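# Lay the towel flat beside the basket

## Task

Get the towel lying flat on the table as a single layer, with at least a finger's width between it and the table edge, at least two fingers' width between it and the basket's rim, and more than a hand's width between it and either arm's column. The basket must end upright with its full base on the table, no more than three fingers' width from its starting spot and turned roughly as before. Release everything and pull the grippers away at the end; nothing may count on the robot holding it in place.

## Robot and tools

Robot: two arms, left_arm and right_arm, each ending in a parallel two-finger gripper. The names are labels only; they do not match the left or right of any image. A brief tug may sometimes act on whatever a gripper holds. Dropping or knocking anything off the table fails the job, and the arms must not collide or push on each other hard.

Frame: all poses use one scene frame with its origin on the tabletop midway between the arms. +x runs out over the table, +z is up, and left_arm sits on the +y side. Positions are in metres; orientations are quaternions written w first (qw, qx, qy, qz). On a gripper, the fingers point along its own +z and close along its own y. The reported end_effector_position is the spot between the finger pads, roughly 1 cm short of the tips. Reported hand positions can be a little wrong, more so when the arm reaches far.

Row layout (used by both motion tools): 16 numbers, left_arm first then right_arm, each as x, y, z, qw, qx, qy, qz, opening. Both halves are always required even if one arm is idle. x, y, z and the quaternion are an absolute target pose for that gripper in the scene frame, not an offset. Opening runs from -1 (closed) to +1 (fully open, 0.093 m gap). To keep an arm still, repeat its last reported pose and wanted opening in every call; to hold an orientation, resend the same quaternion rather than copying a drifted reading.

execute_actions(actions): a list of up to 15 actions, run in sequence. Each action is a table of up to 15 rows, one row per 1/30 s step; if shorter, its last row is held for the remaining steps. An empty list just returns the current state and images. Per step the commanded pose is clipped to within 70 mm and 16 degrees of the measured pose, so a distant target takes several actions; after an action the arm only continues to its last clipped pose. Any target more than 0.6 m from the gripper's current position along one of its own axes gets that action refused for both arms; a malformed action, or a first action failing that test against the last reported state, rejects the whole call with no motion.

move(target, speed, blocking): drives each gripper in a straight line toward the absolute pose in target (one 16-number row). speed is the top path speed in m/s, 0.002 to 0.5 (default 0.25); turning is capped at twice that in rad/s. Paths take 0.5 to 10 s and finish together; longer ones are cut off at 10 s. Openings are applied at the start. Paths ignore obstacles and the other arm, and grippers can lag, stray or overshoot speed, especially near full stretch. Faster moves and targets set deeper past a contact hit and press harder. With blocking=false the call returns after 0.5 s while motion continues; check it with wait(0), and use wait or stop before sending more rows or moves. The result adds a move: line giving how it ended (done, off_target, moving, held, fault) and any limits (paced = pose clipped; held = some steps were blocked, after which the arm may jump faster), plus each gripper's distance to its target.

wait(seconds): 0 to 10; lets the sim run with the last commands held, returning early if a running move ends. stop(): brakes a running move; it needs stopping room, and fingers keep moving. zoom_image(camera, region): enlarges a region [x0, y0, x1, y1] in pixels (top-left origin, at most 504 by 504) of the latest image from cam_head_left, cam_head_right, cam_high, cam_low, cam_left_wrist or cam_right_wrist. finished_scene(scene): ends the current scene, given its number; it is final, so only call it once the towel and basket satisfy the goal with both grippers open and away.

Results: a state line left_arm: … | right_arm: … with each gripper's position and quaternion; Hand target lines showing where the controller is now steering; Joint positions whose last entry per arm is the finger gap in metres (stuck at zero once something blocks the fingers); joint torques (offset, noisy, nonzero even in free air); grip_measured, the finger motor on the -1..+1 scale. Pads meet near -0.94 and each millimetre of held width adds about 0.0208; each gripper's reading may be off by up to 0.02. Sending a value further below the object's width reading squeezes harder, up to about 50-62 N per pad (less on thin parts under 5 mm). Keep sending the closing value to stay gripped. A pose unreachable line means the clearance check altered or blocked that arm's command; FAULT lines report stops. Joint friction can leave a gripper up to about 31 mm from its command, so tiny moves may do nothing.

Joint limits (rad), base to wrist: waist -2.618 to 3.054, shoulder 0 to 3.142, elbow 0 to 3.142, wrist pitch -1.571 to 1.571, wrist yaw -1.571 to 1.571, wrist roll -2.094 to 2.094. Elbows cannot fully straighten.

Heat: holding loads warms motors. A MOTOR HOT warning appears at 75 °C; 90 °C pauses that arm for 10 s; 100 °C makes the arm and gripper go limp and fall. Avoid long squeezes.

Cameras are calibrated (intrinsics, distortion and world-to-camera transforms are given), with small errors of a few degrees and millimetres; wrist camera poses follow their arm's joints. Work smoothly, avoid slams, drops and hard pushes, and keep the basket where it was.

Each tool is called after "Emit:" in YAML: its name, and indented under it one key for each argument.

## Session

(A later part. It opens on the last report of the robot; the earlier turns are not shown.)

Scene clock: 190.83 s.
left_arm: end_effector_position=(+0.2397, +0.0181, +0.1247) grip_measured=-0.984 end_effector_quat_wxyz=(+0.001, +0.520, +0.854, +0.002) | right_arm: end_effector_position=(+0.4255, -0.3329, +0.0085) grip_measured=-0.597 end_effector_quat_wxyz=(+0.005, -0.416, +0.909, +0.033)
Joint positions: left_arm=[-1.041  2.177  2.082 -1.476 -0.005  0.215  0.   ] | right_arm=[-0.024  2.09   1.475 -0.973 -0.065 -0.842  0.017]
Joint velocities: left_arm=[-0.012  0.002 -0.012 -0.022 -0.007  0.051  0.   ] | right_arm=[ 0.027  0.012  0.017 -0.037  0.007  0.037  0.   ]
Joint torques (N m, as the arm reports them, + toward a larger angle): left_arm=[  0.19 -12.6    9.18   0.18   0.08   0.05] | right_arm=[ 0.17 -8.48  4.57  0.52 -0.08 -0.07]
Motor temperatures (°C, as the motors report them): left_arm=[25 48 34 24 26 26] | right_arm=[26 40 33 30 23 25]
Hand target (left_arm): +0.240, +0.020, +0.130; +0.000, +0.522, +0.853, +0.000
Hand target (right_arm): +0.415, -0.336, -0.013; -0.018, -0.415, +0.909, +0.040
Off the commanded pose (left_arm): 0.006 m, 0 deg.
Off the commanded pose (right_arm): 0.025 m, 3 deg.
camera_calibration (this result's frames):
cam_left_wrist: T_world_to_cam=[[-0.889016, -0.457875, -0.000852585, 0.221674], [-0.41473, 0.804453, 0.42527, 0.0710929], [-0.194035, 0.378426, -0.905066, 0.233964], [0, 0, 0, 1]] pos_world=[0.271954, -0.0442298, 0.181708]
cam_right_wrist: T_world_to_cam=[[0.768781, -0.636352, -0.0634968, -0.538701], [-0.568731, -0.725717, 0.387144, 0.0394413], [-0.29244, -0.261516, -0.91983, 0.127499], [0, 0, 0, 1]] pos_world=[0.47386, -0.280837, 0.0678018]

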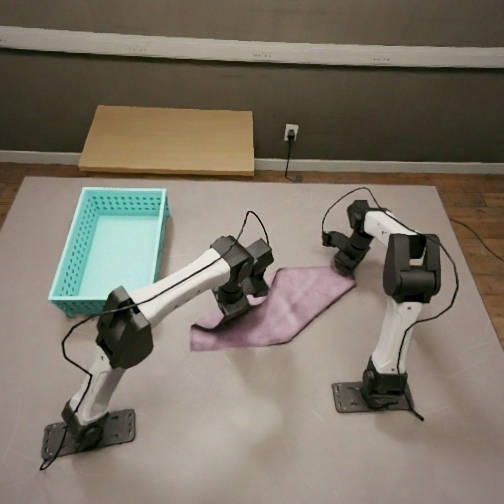

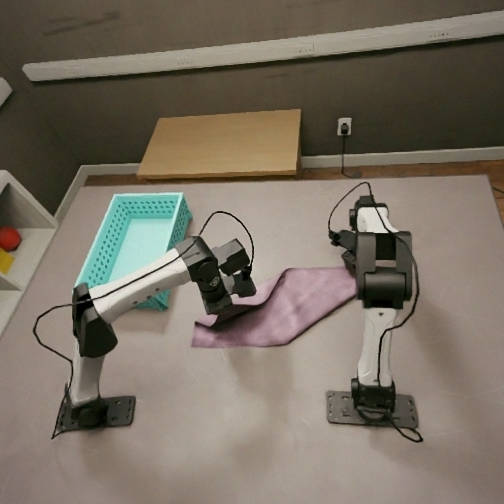

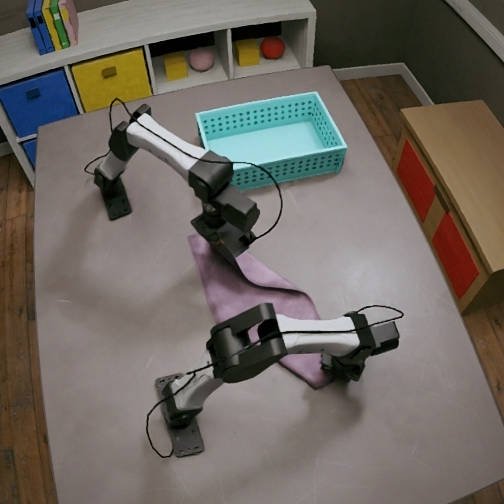

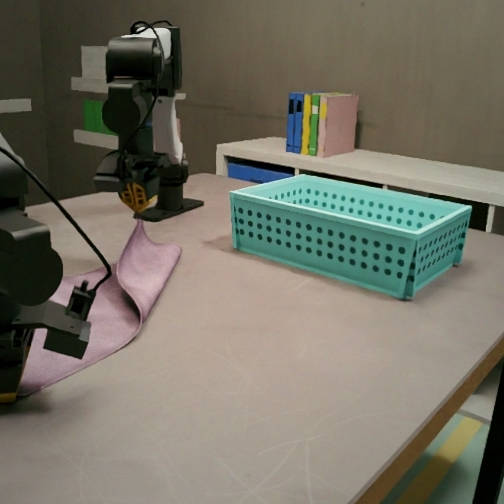

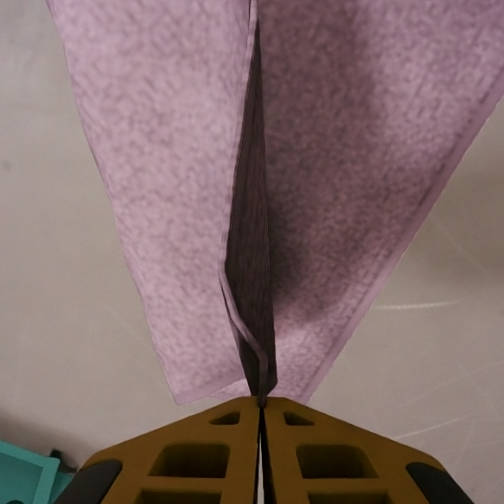

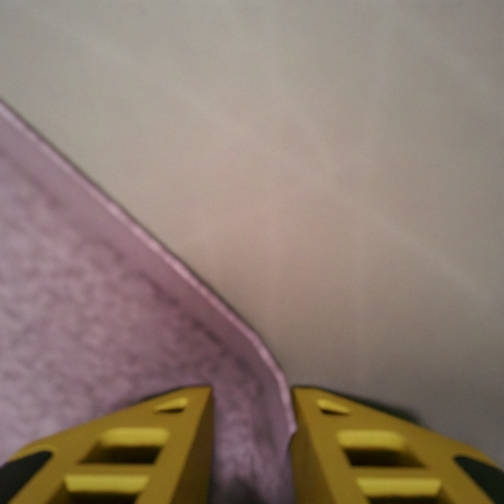

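Emit:
execute_actions:
  actions:
    - [[0.24,0.02,0.13,0,0.522,0.853,0,-1, 0.416,-0.336,-0.014,-0.018,-0.415,0.909,0.04,-1]]

Emit:
move:
  target: [0.36,0.08,0.17,0.17,0.62,0.76,0.06,-1, 0.43,-0.35,0.12,0.1,-0.55,0.82,-0.1,-1]
  speed: 0.1

Scene clock: 229.50 s.
left_arm: end_effector_position=(+0.2397, +0.0181, +0.1247) grip_measured=-0.984 end_effector_quat_wxyz=(+0.001, +0.520, +0.854, +0.002) | right_arm: end_effector_position=(+0.4264, -0.3332, +0.0085) grip_measured=-0.991 end_effector_quat_wxyz=(+0.007, -0.416, +0.909, +0.033)
Joint positions: left_arm=[-1.041  2.177  2.082 -1.476 -0.005  0.215  0.   ] | right_arm=[-0.026  2.09   1.475 -0.969 -0.066 -0.843  0.   ]
Joint velocities: left_arm=[ 0.017  0.007 -0.007  0.022  0.022  0.022  0.   ] | right_arm=[ 0.002 -0.012 -0.007  0.051  0.022  0.022  0.   ]
Joint torques (N m, as the arm reports them, + toward a larger angle): left_arm=[  0.2  -12.6    9.18   0.18   0.08   0.06] | right_arm=[ 0.06 -8.47  4.58  0.5  -0.08 -0.06]
Motor temperatures (°C, as the motors report them): left_arm=[25 50 36 24 26 26] | right_arm=[26 38 32 30 23 25]
Hand target (left_arm): +0.240, +0.020, +0.130; +0.000, +0.522, +0.853, +0.000
Hand target (right_arm): +0.415, -0.336, -0.013; -0.018, -0.415, +0.909, +0.040
Off the commanded pose (left_arm): 0.006 m, 0 deg.
Off the commanded pose (right_arm): 0.025 m, 3 deg.
camera_calibration (this result's frames):
cam_left_wrist: T_world_to_cam=[[-0.889016, -0.457875, -0.000852585, 0.221674], [-0.41473, 0.804453, 0.42527, 0.0710929], [-0.194035, 0.378426, -0.905066, 0.233964], [0, 0, 0, 1]] pos_world=[0.271954, -0.0442298, 0.181708]
cam_right_wrist: T_world_to_cam=[[0.768764, -0.636565, -0.061546, -0.539706], [-0.570516, -0.726103, 0.383778, 0.0404126], [-0.288988, -0.259922, -0.921372, 0.126769], [0, 0, 0, 1]] pos_world=[0.474597, -0.281264, 0.0680748]

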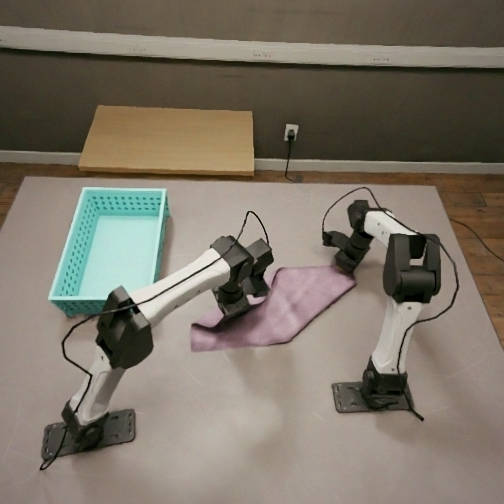

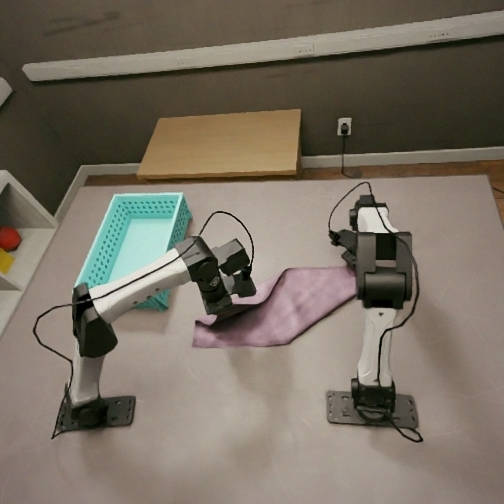

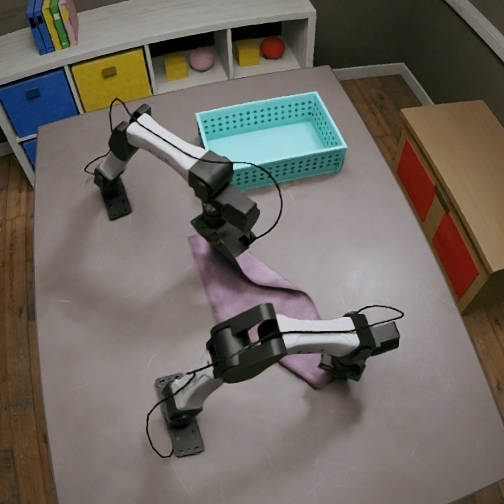

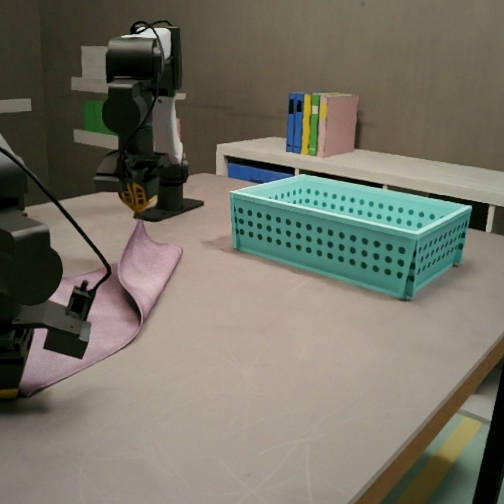

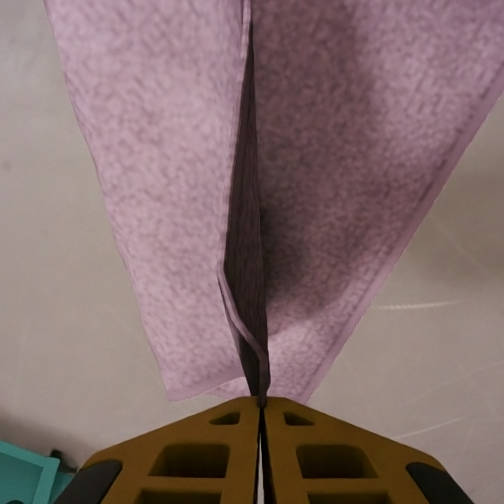

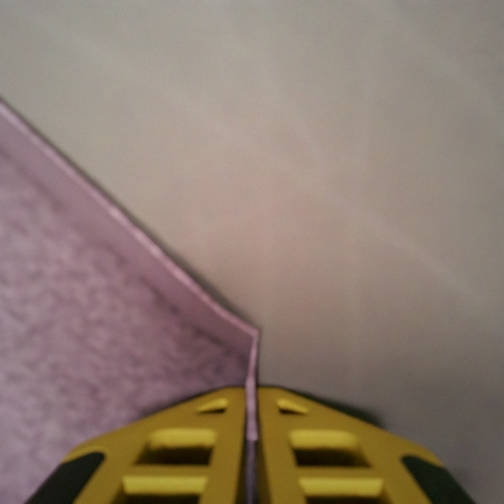

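Scene clock: 232.27 s.
left_arm: end_effector_position=(+0.3580, +0.0776, +0.1668) grip_measured=-0.984 end_effector_quat_wxyz=(+0.164, +0.624, +0.762, +0.057) | right_arm: end_effector_position=(+0.4376, -0.3501, +0.1228) grip_measured=-0.992 end_effector_quat_wxyz=(+0.110, -0.547, +0.824, -0.098)
Joint positions: left_arm=[-0.794  2.044  1.989 -1.18  -0.096  0.756  0.   ] | right_arm=[-0.021  1.769  1.46  -0.969  0.047 -1.158  0.   ]
Joint velocities: left_arm=[ 0.002 -0.002 -0.002 -0.037  0.007  0.037  0.   ] | right_arm=[-0.022 -0.007 -0.007 -0.066  0.037 -0.007  0.   ]
Joint torques (N m, as the arm reports them, + toward a larger angle): left_arm=[  0.5  -13.45   6.7    1.24  -0.05   0.01] | right_arm=[  0.95 -10.15   6.47   0.91   0.1   -0.11]
Motor temperatures (°C, as the motors report them): left_arm=[25 51 35 24 26 26] | right_arm=[26 38 32 30 23 25]
Hand target (left_arm): +0.360, +0.082, +0.172; +0.173, +0.623, +0.760, +0.062
Hand target (right_arm): +0.432, -0.350, +0.119; +0.100, -0.552, +0.822, -0.100
Off the commanded pose (left_arm): 0.005 m, 1 deg.
Off the commanded pose (right_arm): 0.008 m, 1 deg.
move: done
camera_calibration (this result's frames):
cam_left_wrist: T_world_to_cam=[[-0.933452, -0.212823, -0.288744, 0.399006], [-0.285622, 0.927962, 0.23939, 0.0295696], [0.216995, 0.305931, -0.926995, 0.134685], [0, 0, 0, 1]] pos_world=[0.351672, 0.0162739, 0.232984]
cam_right_wrist: T_world_to_cam=[[0.88957, -0.364827, 0.274895, -0.551073], [-0.445228, -0.827059, 0.343142, -0.094535], [0.102167, -0.42764, -0.898157, -0.00178597], [0, 0, 0, 1]] pos_world=[0.448311, -0.279996, 0.182322]

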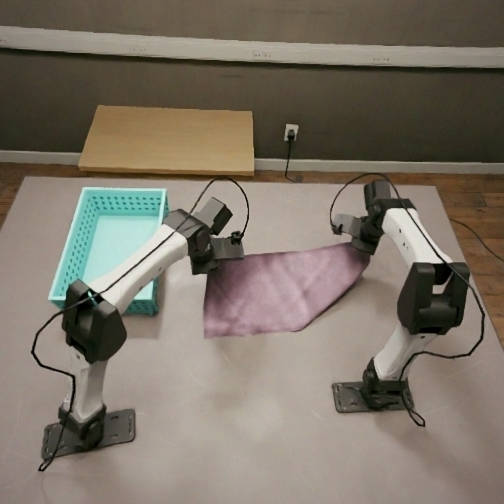

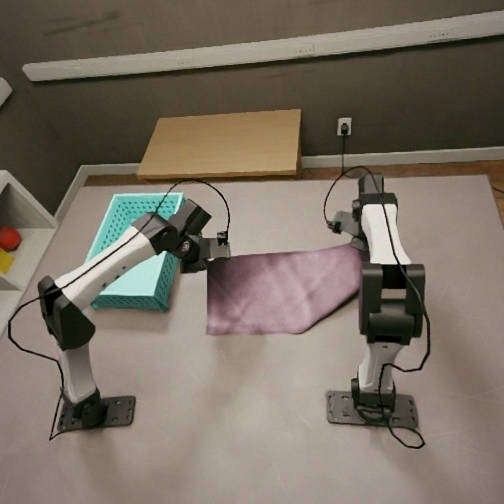

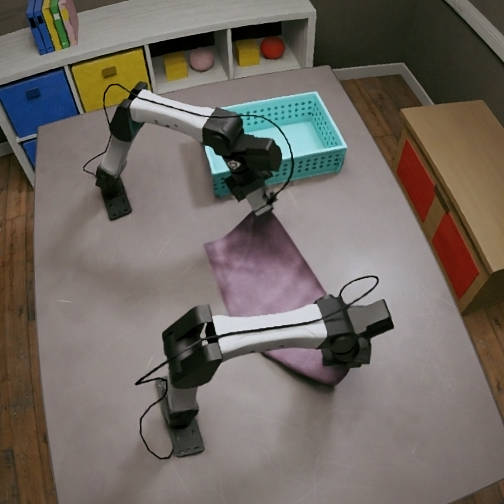

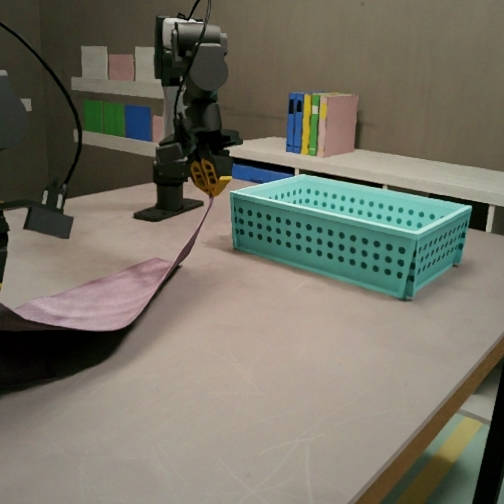

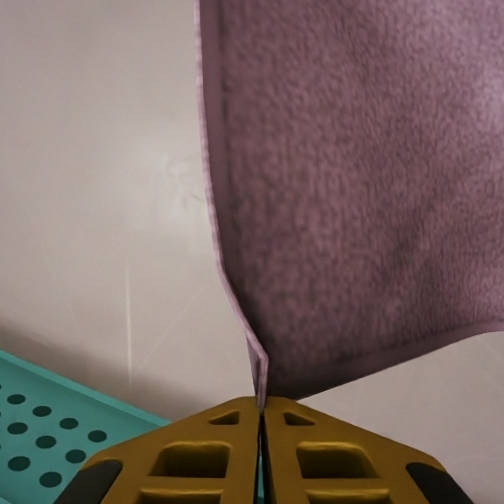

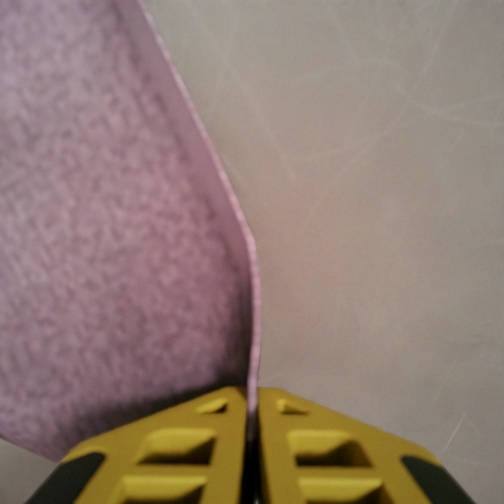

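Both held. Lift fully.

Emit:
move:
  target: [0.47,0.10,0.31,0.324,0.665,0.665,0.106,-1, 0.47,-0.365,0.31,0.242,-0.665,0.665,-0.242,-1]
  speed: 0.12

Scene clock: 237.67 s.
left_arm: end_effector_position=(+0.4592, +0.1014, +0.3105) grip_measured=-0.984 end_effector_quat_wxyz=(+0.353, +0.658, +0.655, +0.115) | right_arm: end_effector_position=(+0.4730, -0.3613, +0.3081) grip_measured=-0.992 end_effector_quat_wxyz=(-0.243, +0.665, -0.663, +0.244)
Joint positions: left_arm=[-0.614  2.315  2.862 -1.358  0.015  1.118  0.   ] | right_arm=[-0.076  1.681  1.924 -1.111 -0.023 -1.6    0.   ]
Joint velocities: left_arm=[-0.007 -0.017 -0.007 -0.037  0.037 -0.007  0.   ] | right_arm=[ 0.007  0.002 -0.002 -0.037 -0.037 -0.037  0.   ]
Joint torques (N m, as the arm reports them, + toward a larger angle): left_arm=[  0.6  -11.8    8.54   2.01   0.08   0.02] | right_arm=[-0.3  -7.7   9.16  1.51 -0.14 -0.01]
Motor temperatures (°C, as the motors report them): left_arm=[25 51 35 25 26 26] | right_arm=[26 38 33 30 23 25]
Hand target (left_arm): +0.467, +0.104, +0.311; +0.360, +0.657, +0.652, +0.120
Hand target (right_arm): +0.473, -0.365, +0.309; -0.242, +0.665, -0.664, +0.242
Off the commanded pose (left_arm): 0.011 m, 4 deg.
Off the commanded pose (right_arm): 0.005 m, 0 deg.
elbow stopped short (left arm): the move would have taken joint 3 (elbow) straighter than the controller allows; a more bent joint 3 avoids this.
move: off_target (left_arm)
camera_calibration (this result's frames):
cam_left_wrist: T_world_to_cam=[[-0.783607, -0.104223, -0.612452, 0.560782], [-0.153605, 0.987723, 0.0284477, 0.000815209], [0.601968, 0.116368, -0.789996, 0.0385592], [0, 0, 0, 1]] pos_world=[0.416346, 0.0531541, 0.37389]
cam_right_wrist: T_world_to_cam=[[0.76838, 0.0221667, 0.63961, -0.552788], [-0.255182, -0.905909, 0.337952, -0.268348], [0.58692, -0.422892, -0.690425, -0.135424], [0, 0, 0, 1]] pos_world=[0.435757, -0.288115, 0.350758]

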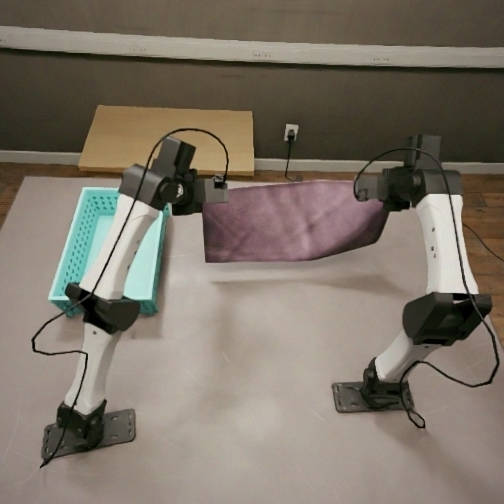

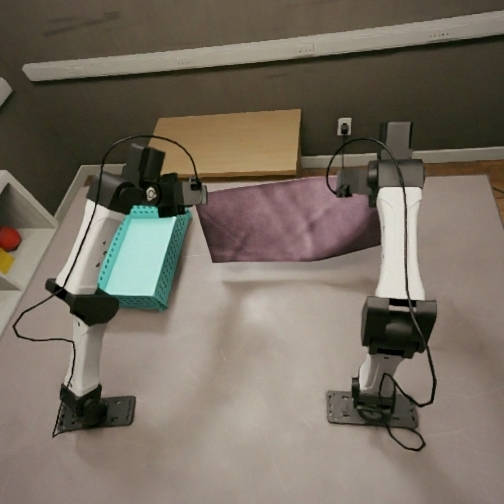

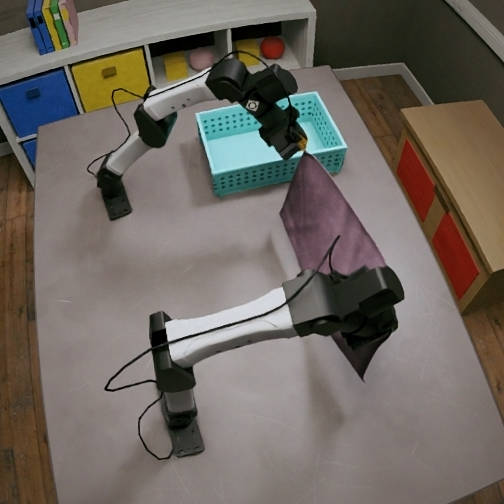

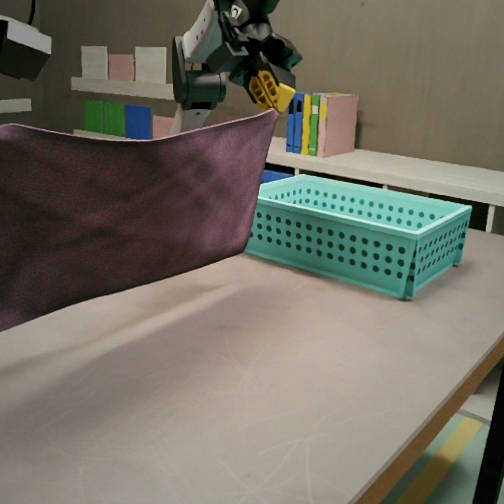

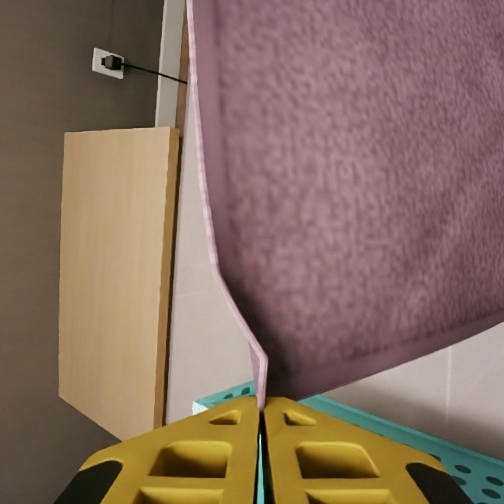

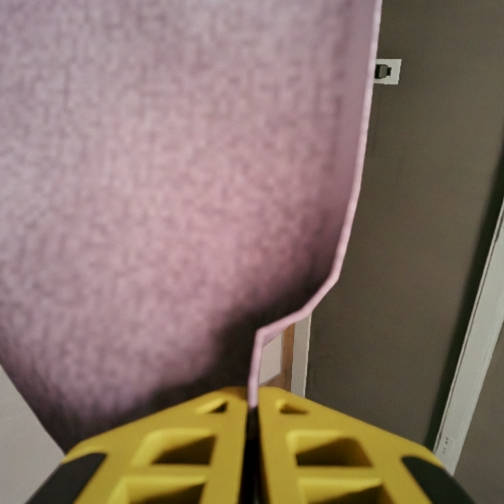

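Emit:
move:
  target: [0.46,0.105,0.285,0.36,0.657,0.652,0.12,-1, 0.57,-0.348,0.28,0.30,-0.64,0.64,-0.30,-1]
  speed: 0.1

Emit:
move:
  target: [0.345,0.077,0.205,0.36,0.657,0.652,0.12,-1, 0.455,-0.376,0.20,0.30,-0.64,0.64,-0.30,-1]
  speed: 0.2

Scene clock: 252.07 s.
left_arm: end_effector_position=(+0.4606, +0.1006, +0.2782) grip_measured=-0.984 end_effector_quat_wxyz=(+0.351, +0.659, +0.655, +0.114) | right_arm: end_effector_position=(+0.5661, -0.3480, +0.2884) grip_measured=-0.992 end_effector_quat_wxyz=(-0.307, +0.640, -0.636, +0.301)
Joint positions: left_arm=[-0.614  2.103  2.33  -1.042  0.016  1.119  0.   ] | right_arm=[-0.04   1.849  1.905 -0.737 -0.01  -1.572  0.   ]
Joint velocities: left_arm=[-0.007 -0.027 -0.002 -0.007  0.022 -0.022  0.   ] | right_arm=[-0.012 -0.002 -0.027  0.037 -0.037  0.051  0.   ]
Joint torques (N m, as the arm reports them, + toward a larger angle): left_arm=[  0.3  -14.02   6.87   2.     0.07   0.  ] | right_arm=[ 0.94 -9.51  8.07  2.    0.09  0.11]
Motor temperatures (°C, as the motors report them): left_arm=[25 51 35 28 26 26] | right_arm=[26 37 34 32 23 25]
Hand target (left_arm): +0.461, +0.105, +0.286; +0.359, +0.657, +0.652, +0.120
Hand target (right_arm): +0.569, -0.347, +0.279; -0.300, +0.641, -0.640, +0.300
Off the commanded pose (left_arm): 0.008 m, 1 deg.
Off the commanded pose (right_arm): 0.009 m, 1 deg.
move: done
camera_calibration (this result's frames):
cam_left_wrist: T_world_to_cam=[[-0.785673, -0.102073, -0.610163, 0.542067], [-0.15243, 0.987827, 0.0310247, 0.0014047], [0.599569, 0.117383, -0.791668, 0.0137323], [0, 0, 0, 1]] pos_world=[0.417868, 0.0523309, 0.341577]
cam_right_wrist: T_world_to_cam=[[0.63591, 0.0216729, 0.771459, -0.575193], [-0.306624, -0.910231, 0.27832, -0.181106], [0.708238, -0.413534, -0.572179, -0.297554], [0, 0, 0, 1]] pos_world=[0.520979, -0.275431, 0.323889]

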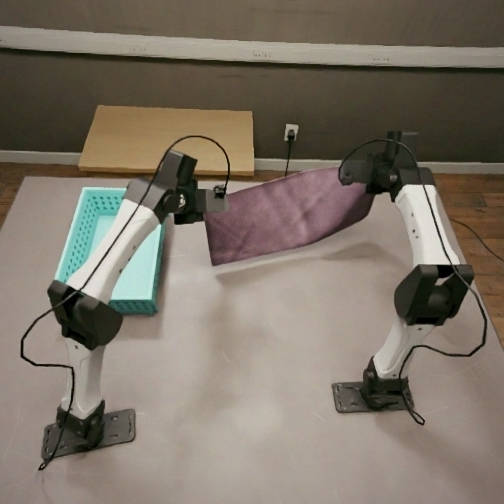

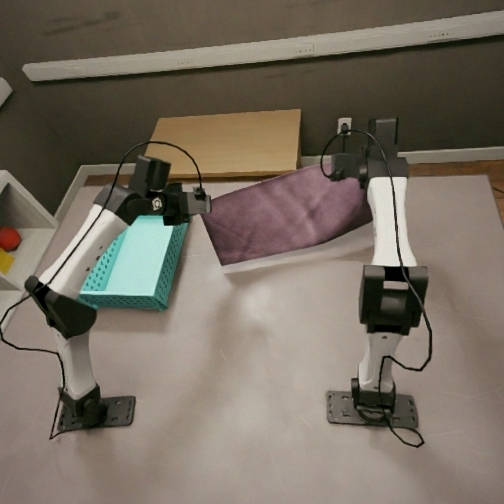

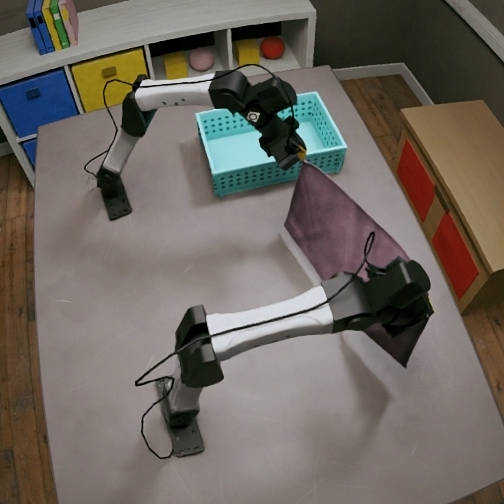

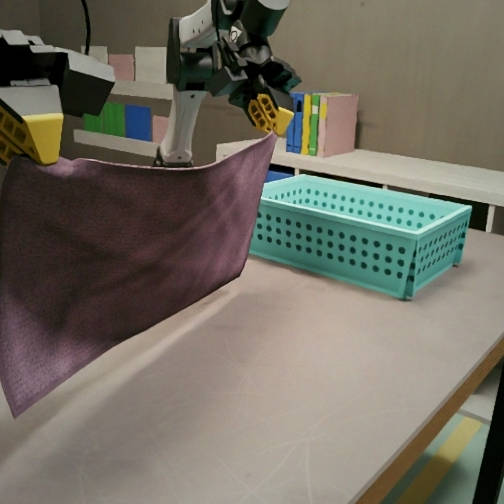

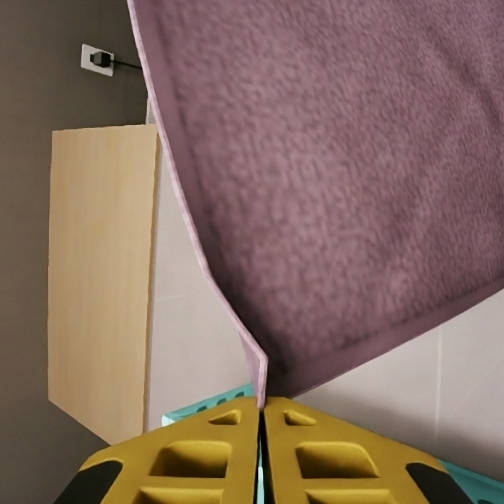

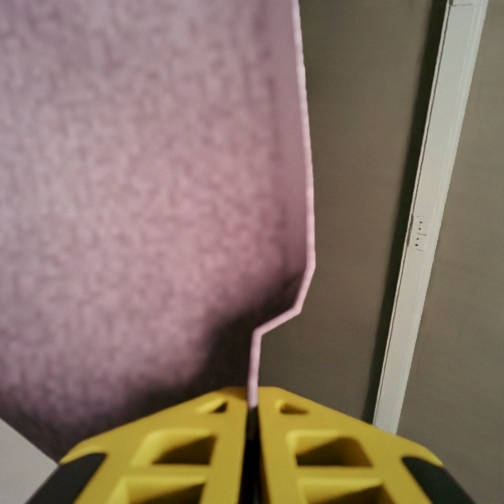

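Scene clock: 253.50 s.
left_arm: end_effector_position=(+0.3480, +0.0733, +0.2006) grip_measured=-0.984 end_effector_quat_wxyz=(+0.351, +0.663, +0.652, +0.113) | right_arm: end_effector_position=(+0.4582, -0.3745, +0.2030) grip_measured=-0.992 end_effector_quat_wxyz=(-0.300, +0.641, -0.640, +0.299)
Joint positions: left_arm=[-0.824  1.668  1.433 -0.587 -0.121  0.974  0.   ] | right_arm=[-0.127  1.409  1.107 -0.396 -0.067 -1.626  0.   ]
Joint velocities: left_arm=[-0.017  0.022 -0.022 -0.007 -0.022  0.022  0.   ] | right_arm=[ 0.007 -0.007 -0.007  0.037 -0.037  0.037  0.   ]
Joint torques (N m, as the arm reports them, + toward a larger angle): left_arm=[ -0.59 -10.53   7.61   1.94  -0.11  -0.2 ] | right_arm=[-0.25 -7.82  7.53  1.95 -0.18 -0.01]
Motor temperatures (°C, as the motors report them): left_arm=[25 51 35 28 26 26] | right_arm=[26 37 35 32 23 25]
Hand target (left_arm): +0.346, +0.074, +0.205; +0.359, +0.657, +0.653, +0.117
Hand target (right_arm): +0.454, -0.377, +0.201; -0.301, +0.640, -0.641, +0.300
Off the commanded pose (left_arm): 0.006 m, 1 deg.
Off the commanded pose (right_arm): 0.005 m, 0 deg.
move: done
camera_calibration (this result's frames):
cam_left_wrist: T_world_to_cam=[[-0.786591, -0.0931551, -0.610407, 0.403181], [-0.141935, 0.989361, 0.0319146, 0.00967891], [0.60094, 0.111742, -0.791445, 0.0228666], [0, 0, 0, 1]] pos_world=[0.304771, 0.0254273, 0.263894]
cam_right_wrist: T_world_to_cam=[[0.647498, 0.0199371, 0.761807, -0.444106], [-0.309773, -0.906456, 0.287014, -0.213423], [0.696267, -0.421828, -0.580752, -0.276784], [0, 0, 0, 1]] pos_world=[0.41416, -0.301359, 0.238836]

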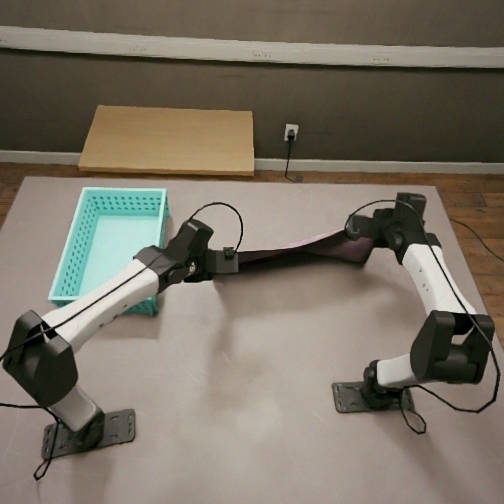

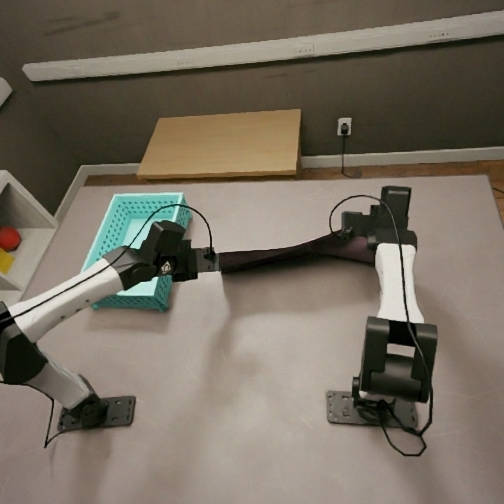

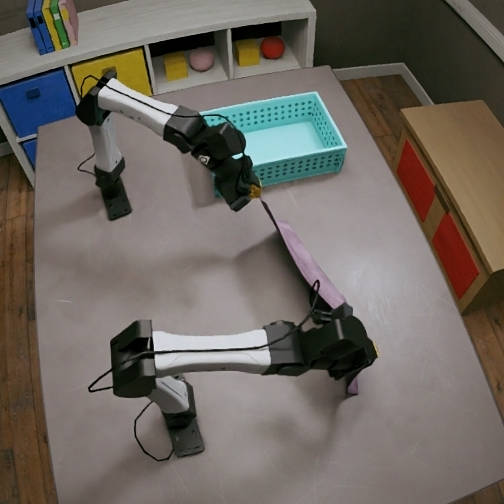

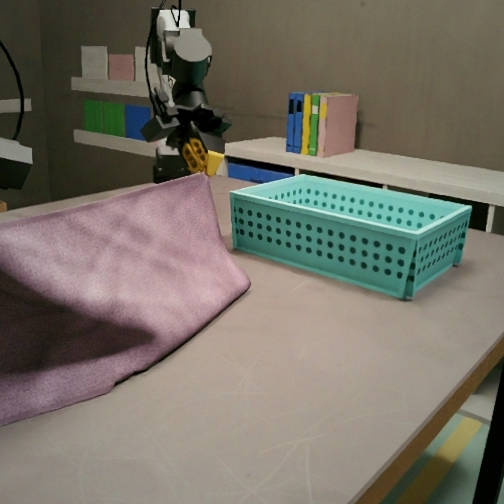

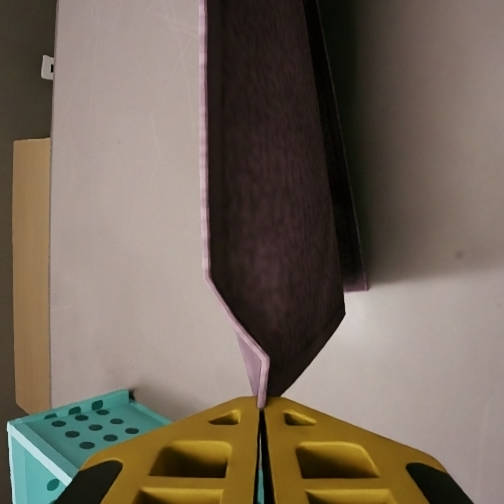

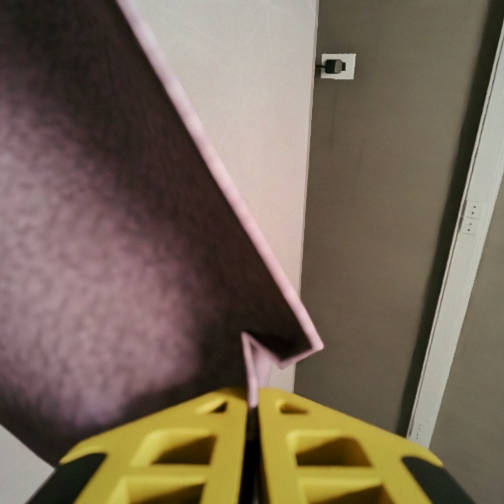

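Emit:
move:
  target: [0.27,0.06,0.21,0.36,0.657,0.652,0.12,-1, 0.40,-0.388,0.19,0.30,-0.64,0.64,-0.30,-1]
  speed: 0.1

Scene clock: 258.43 s.
left_arm: end_effector_position=(+0.2764, +0.0527, +0.2129) grip_measured=-0.984 end_effector_quat_wxyz=(+0.369, +0.656, +0.649, +0.114) | right_arm: end_effector_position=(+0.4073, -0.3874, +0.1978) grip_measured=-0.992 end_effector_quat_wxyz=(-0.305, +0.638, -0.637, +0.308)
Joint positions: left_arm=[-1.022  1.506  1.298 -0.605 -0.259  0.826  0.   ] | right_arm=[-0.198  1.203  0.922 -0.399 -0.12  -1.672  0.   ]
Joint velocities: left_arm=[ 0.002  0.002  0.007 -0.007 -0.066 -0.007  0.   ] | right_arm=[-0.007 -0.012  0.002  0.007 -0.037 -0.066  0.   ]
Joint torques (N m, as the arm reports them, + toward a larger angle): left_arm=[-0.77 -8.79  7.6   1.6  -0.2  -0.17] | right_arm=[-0.27 -5.77  7.38  1.74 -0.2   0.03]
Motor temperatures (°C, as the motors report them): left_arm=[25 51 35 29 26 26] | right_arm=[26 37 35 33 23 25]
Hand target (left_arm): +0.270, +0.059, +0.210; +0.359, +0.657, +0.653, +0.117
Hand target (right_arm): +0.400, -0.388, +0.190; -0.301, +0.640, -0.641, +0.300
Off the commanded pose (left_arm): 0.010 m, 1 deg.
Off the commanded pose (right_arm): 0.011 m, 1 deg.
move: off_target (right_arm)
camera_calibration (this result's frames):
cam_left_wrist: T_world_to_cam=[[-0.769113, -0.110082, -0.629561, 0.352556], [-0.144309, 0.989527, 0.00327208, 0.0262779], [0.622608, 0.0933676, -0.776944, 0.0698349], [0, 0, 0, 1]] pos_world=[0.231468, 0.00628725, 0.276128]
cam_right_wrist: T_world_to_cam=[[0.631015, 0.0227164, 0.775438, -0.401914], [-0.317116, -0.90469, 0.284557, -0.235289], [0.707995, -0.425464, -0.563669, -0.259375], [0, 0, 0, 1]] pos_world=[0.362636, -0.314089, 0.232411]

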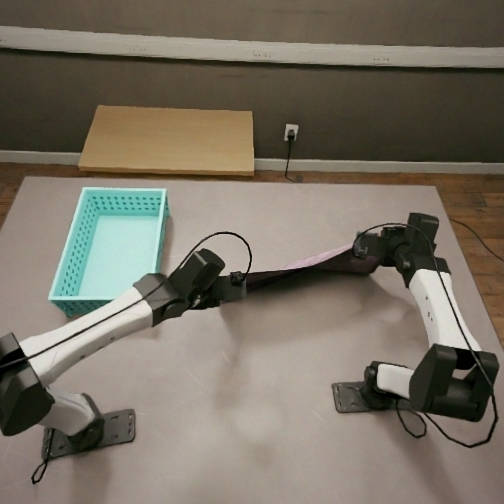

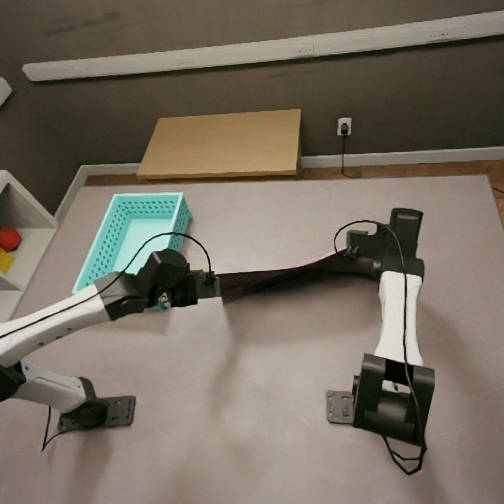

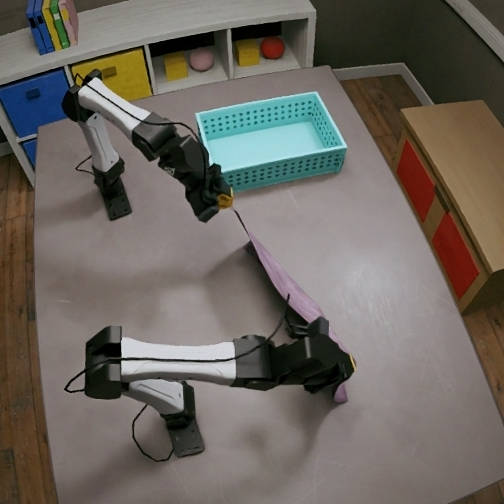

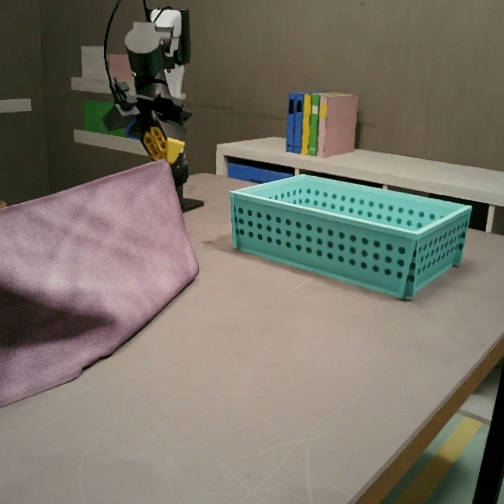

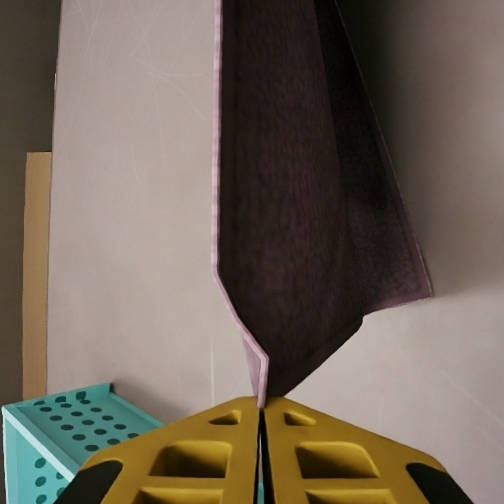

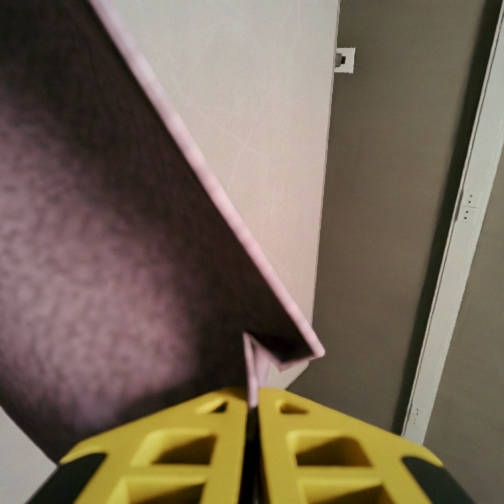

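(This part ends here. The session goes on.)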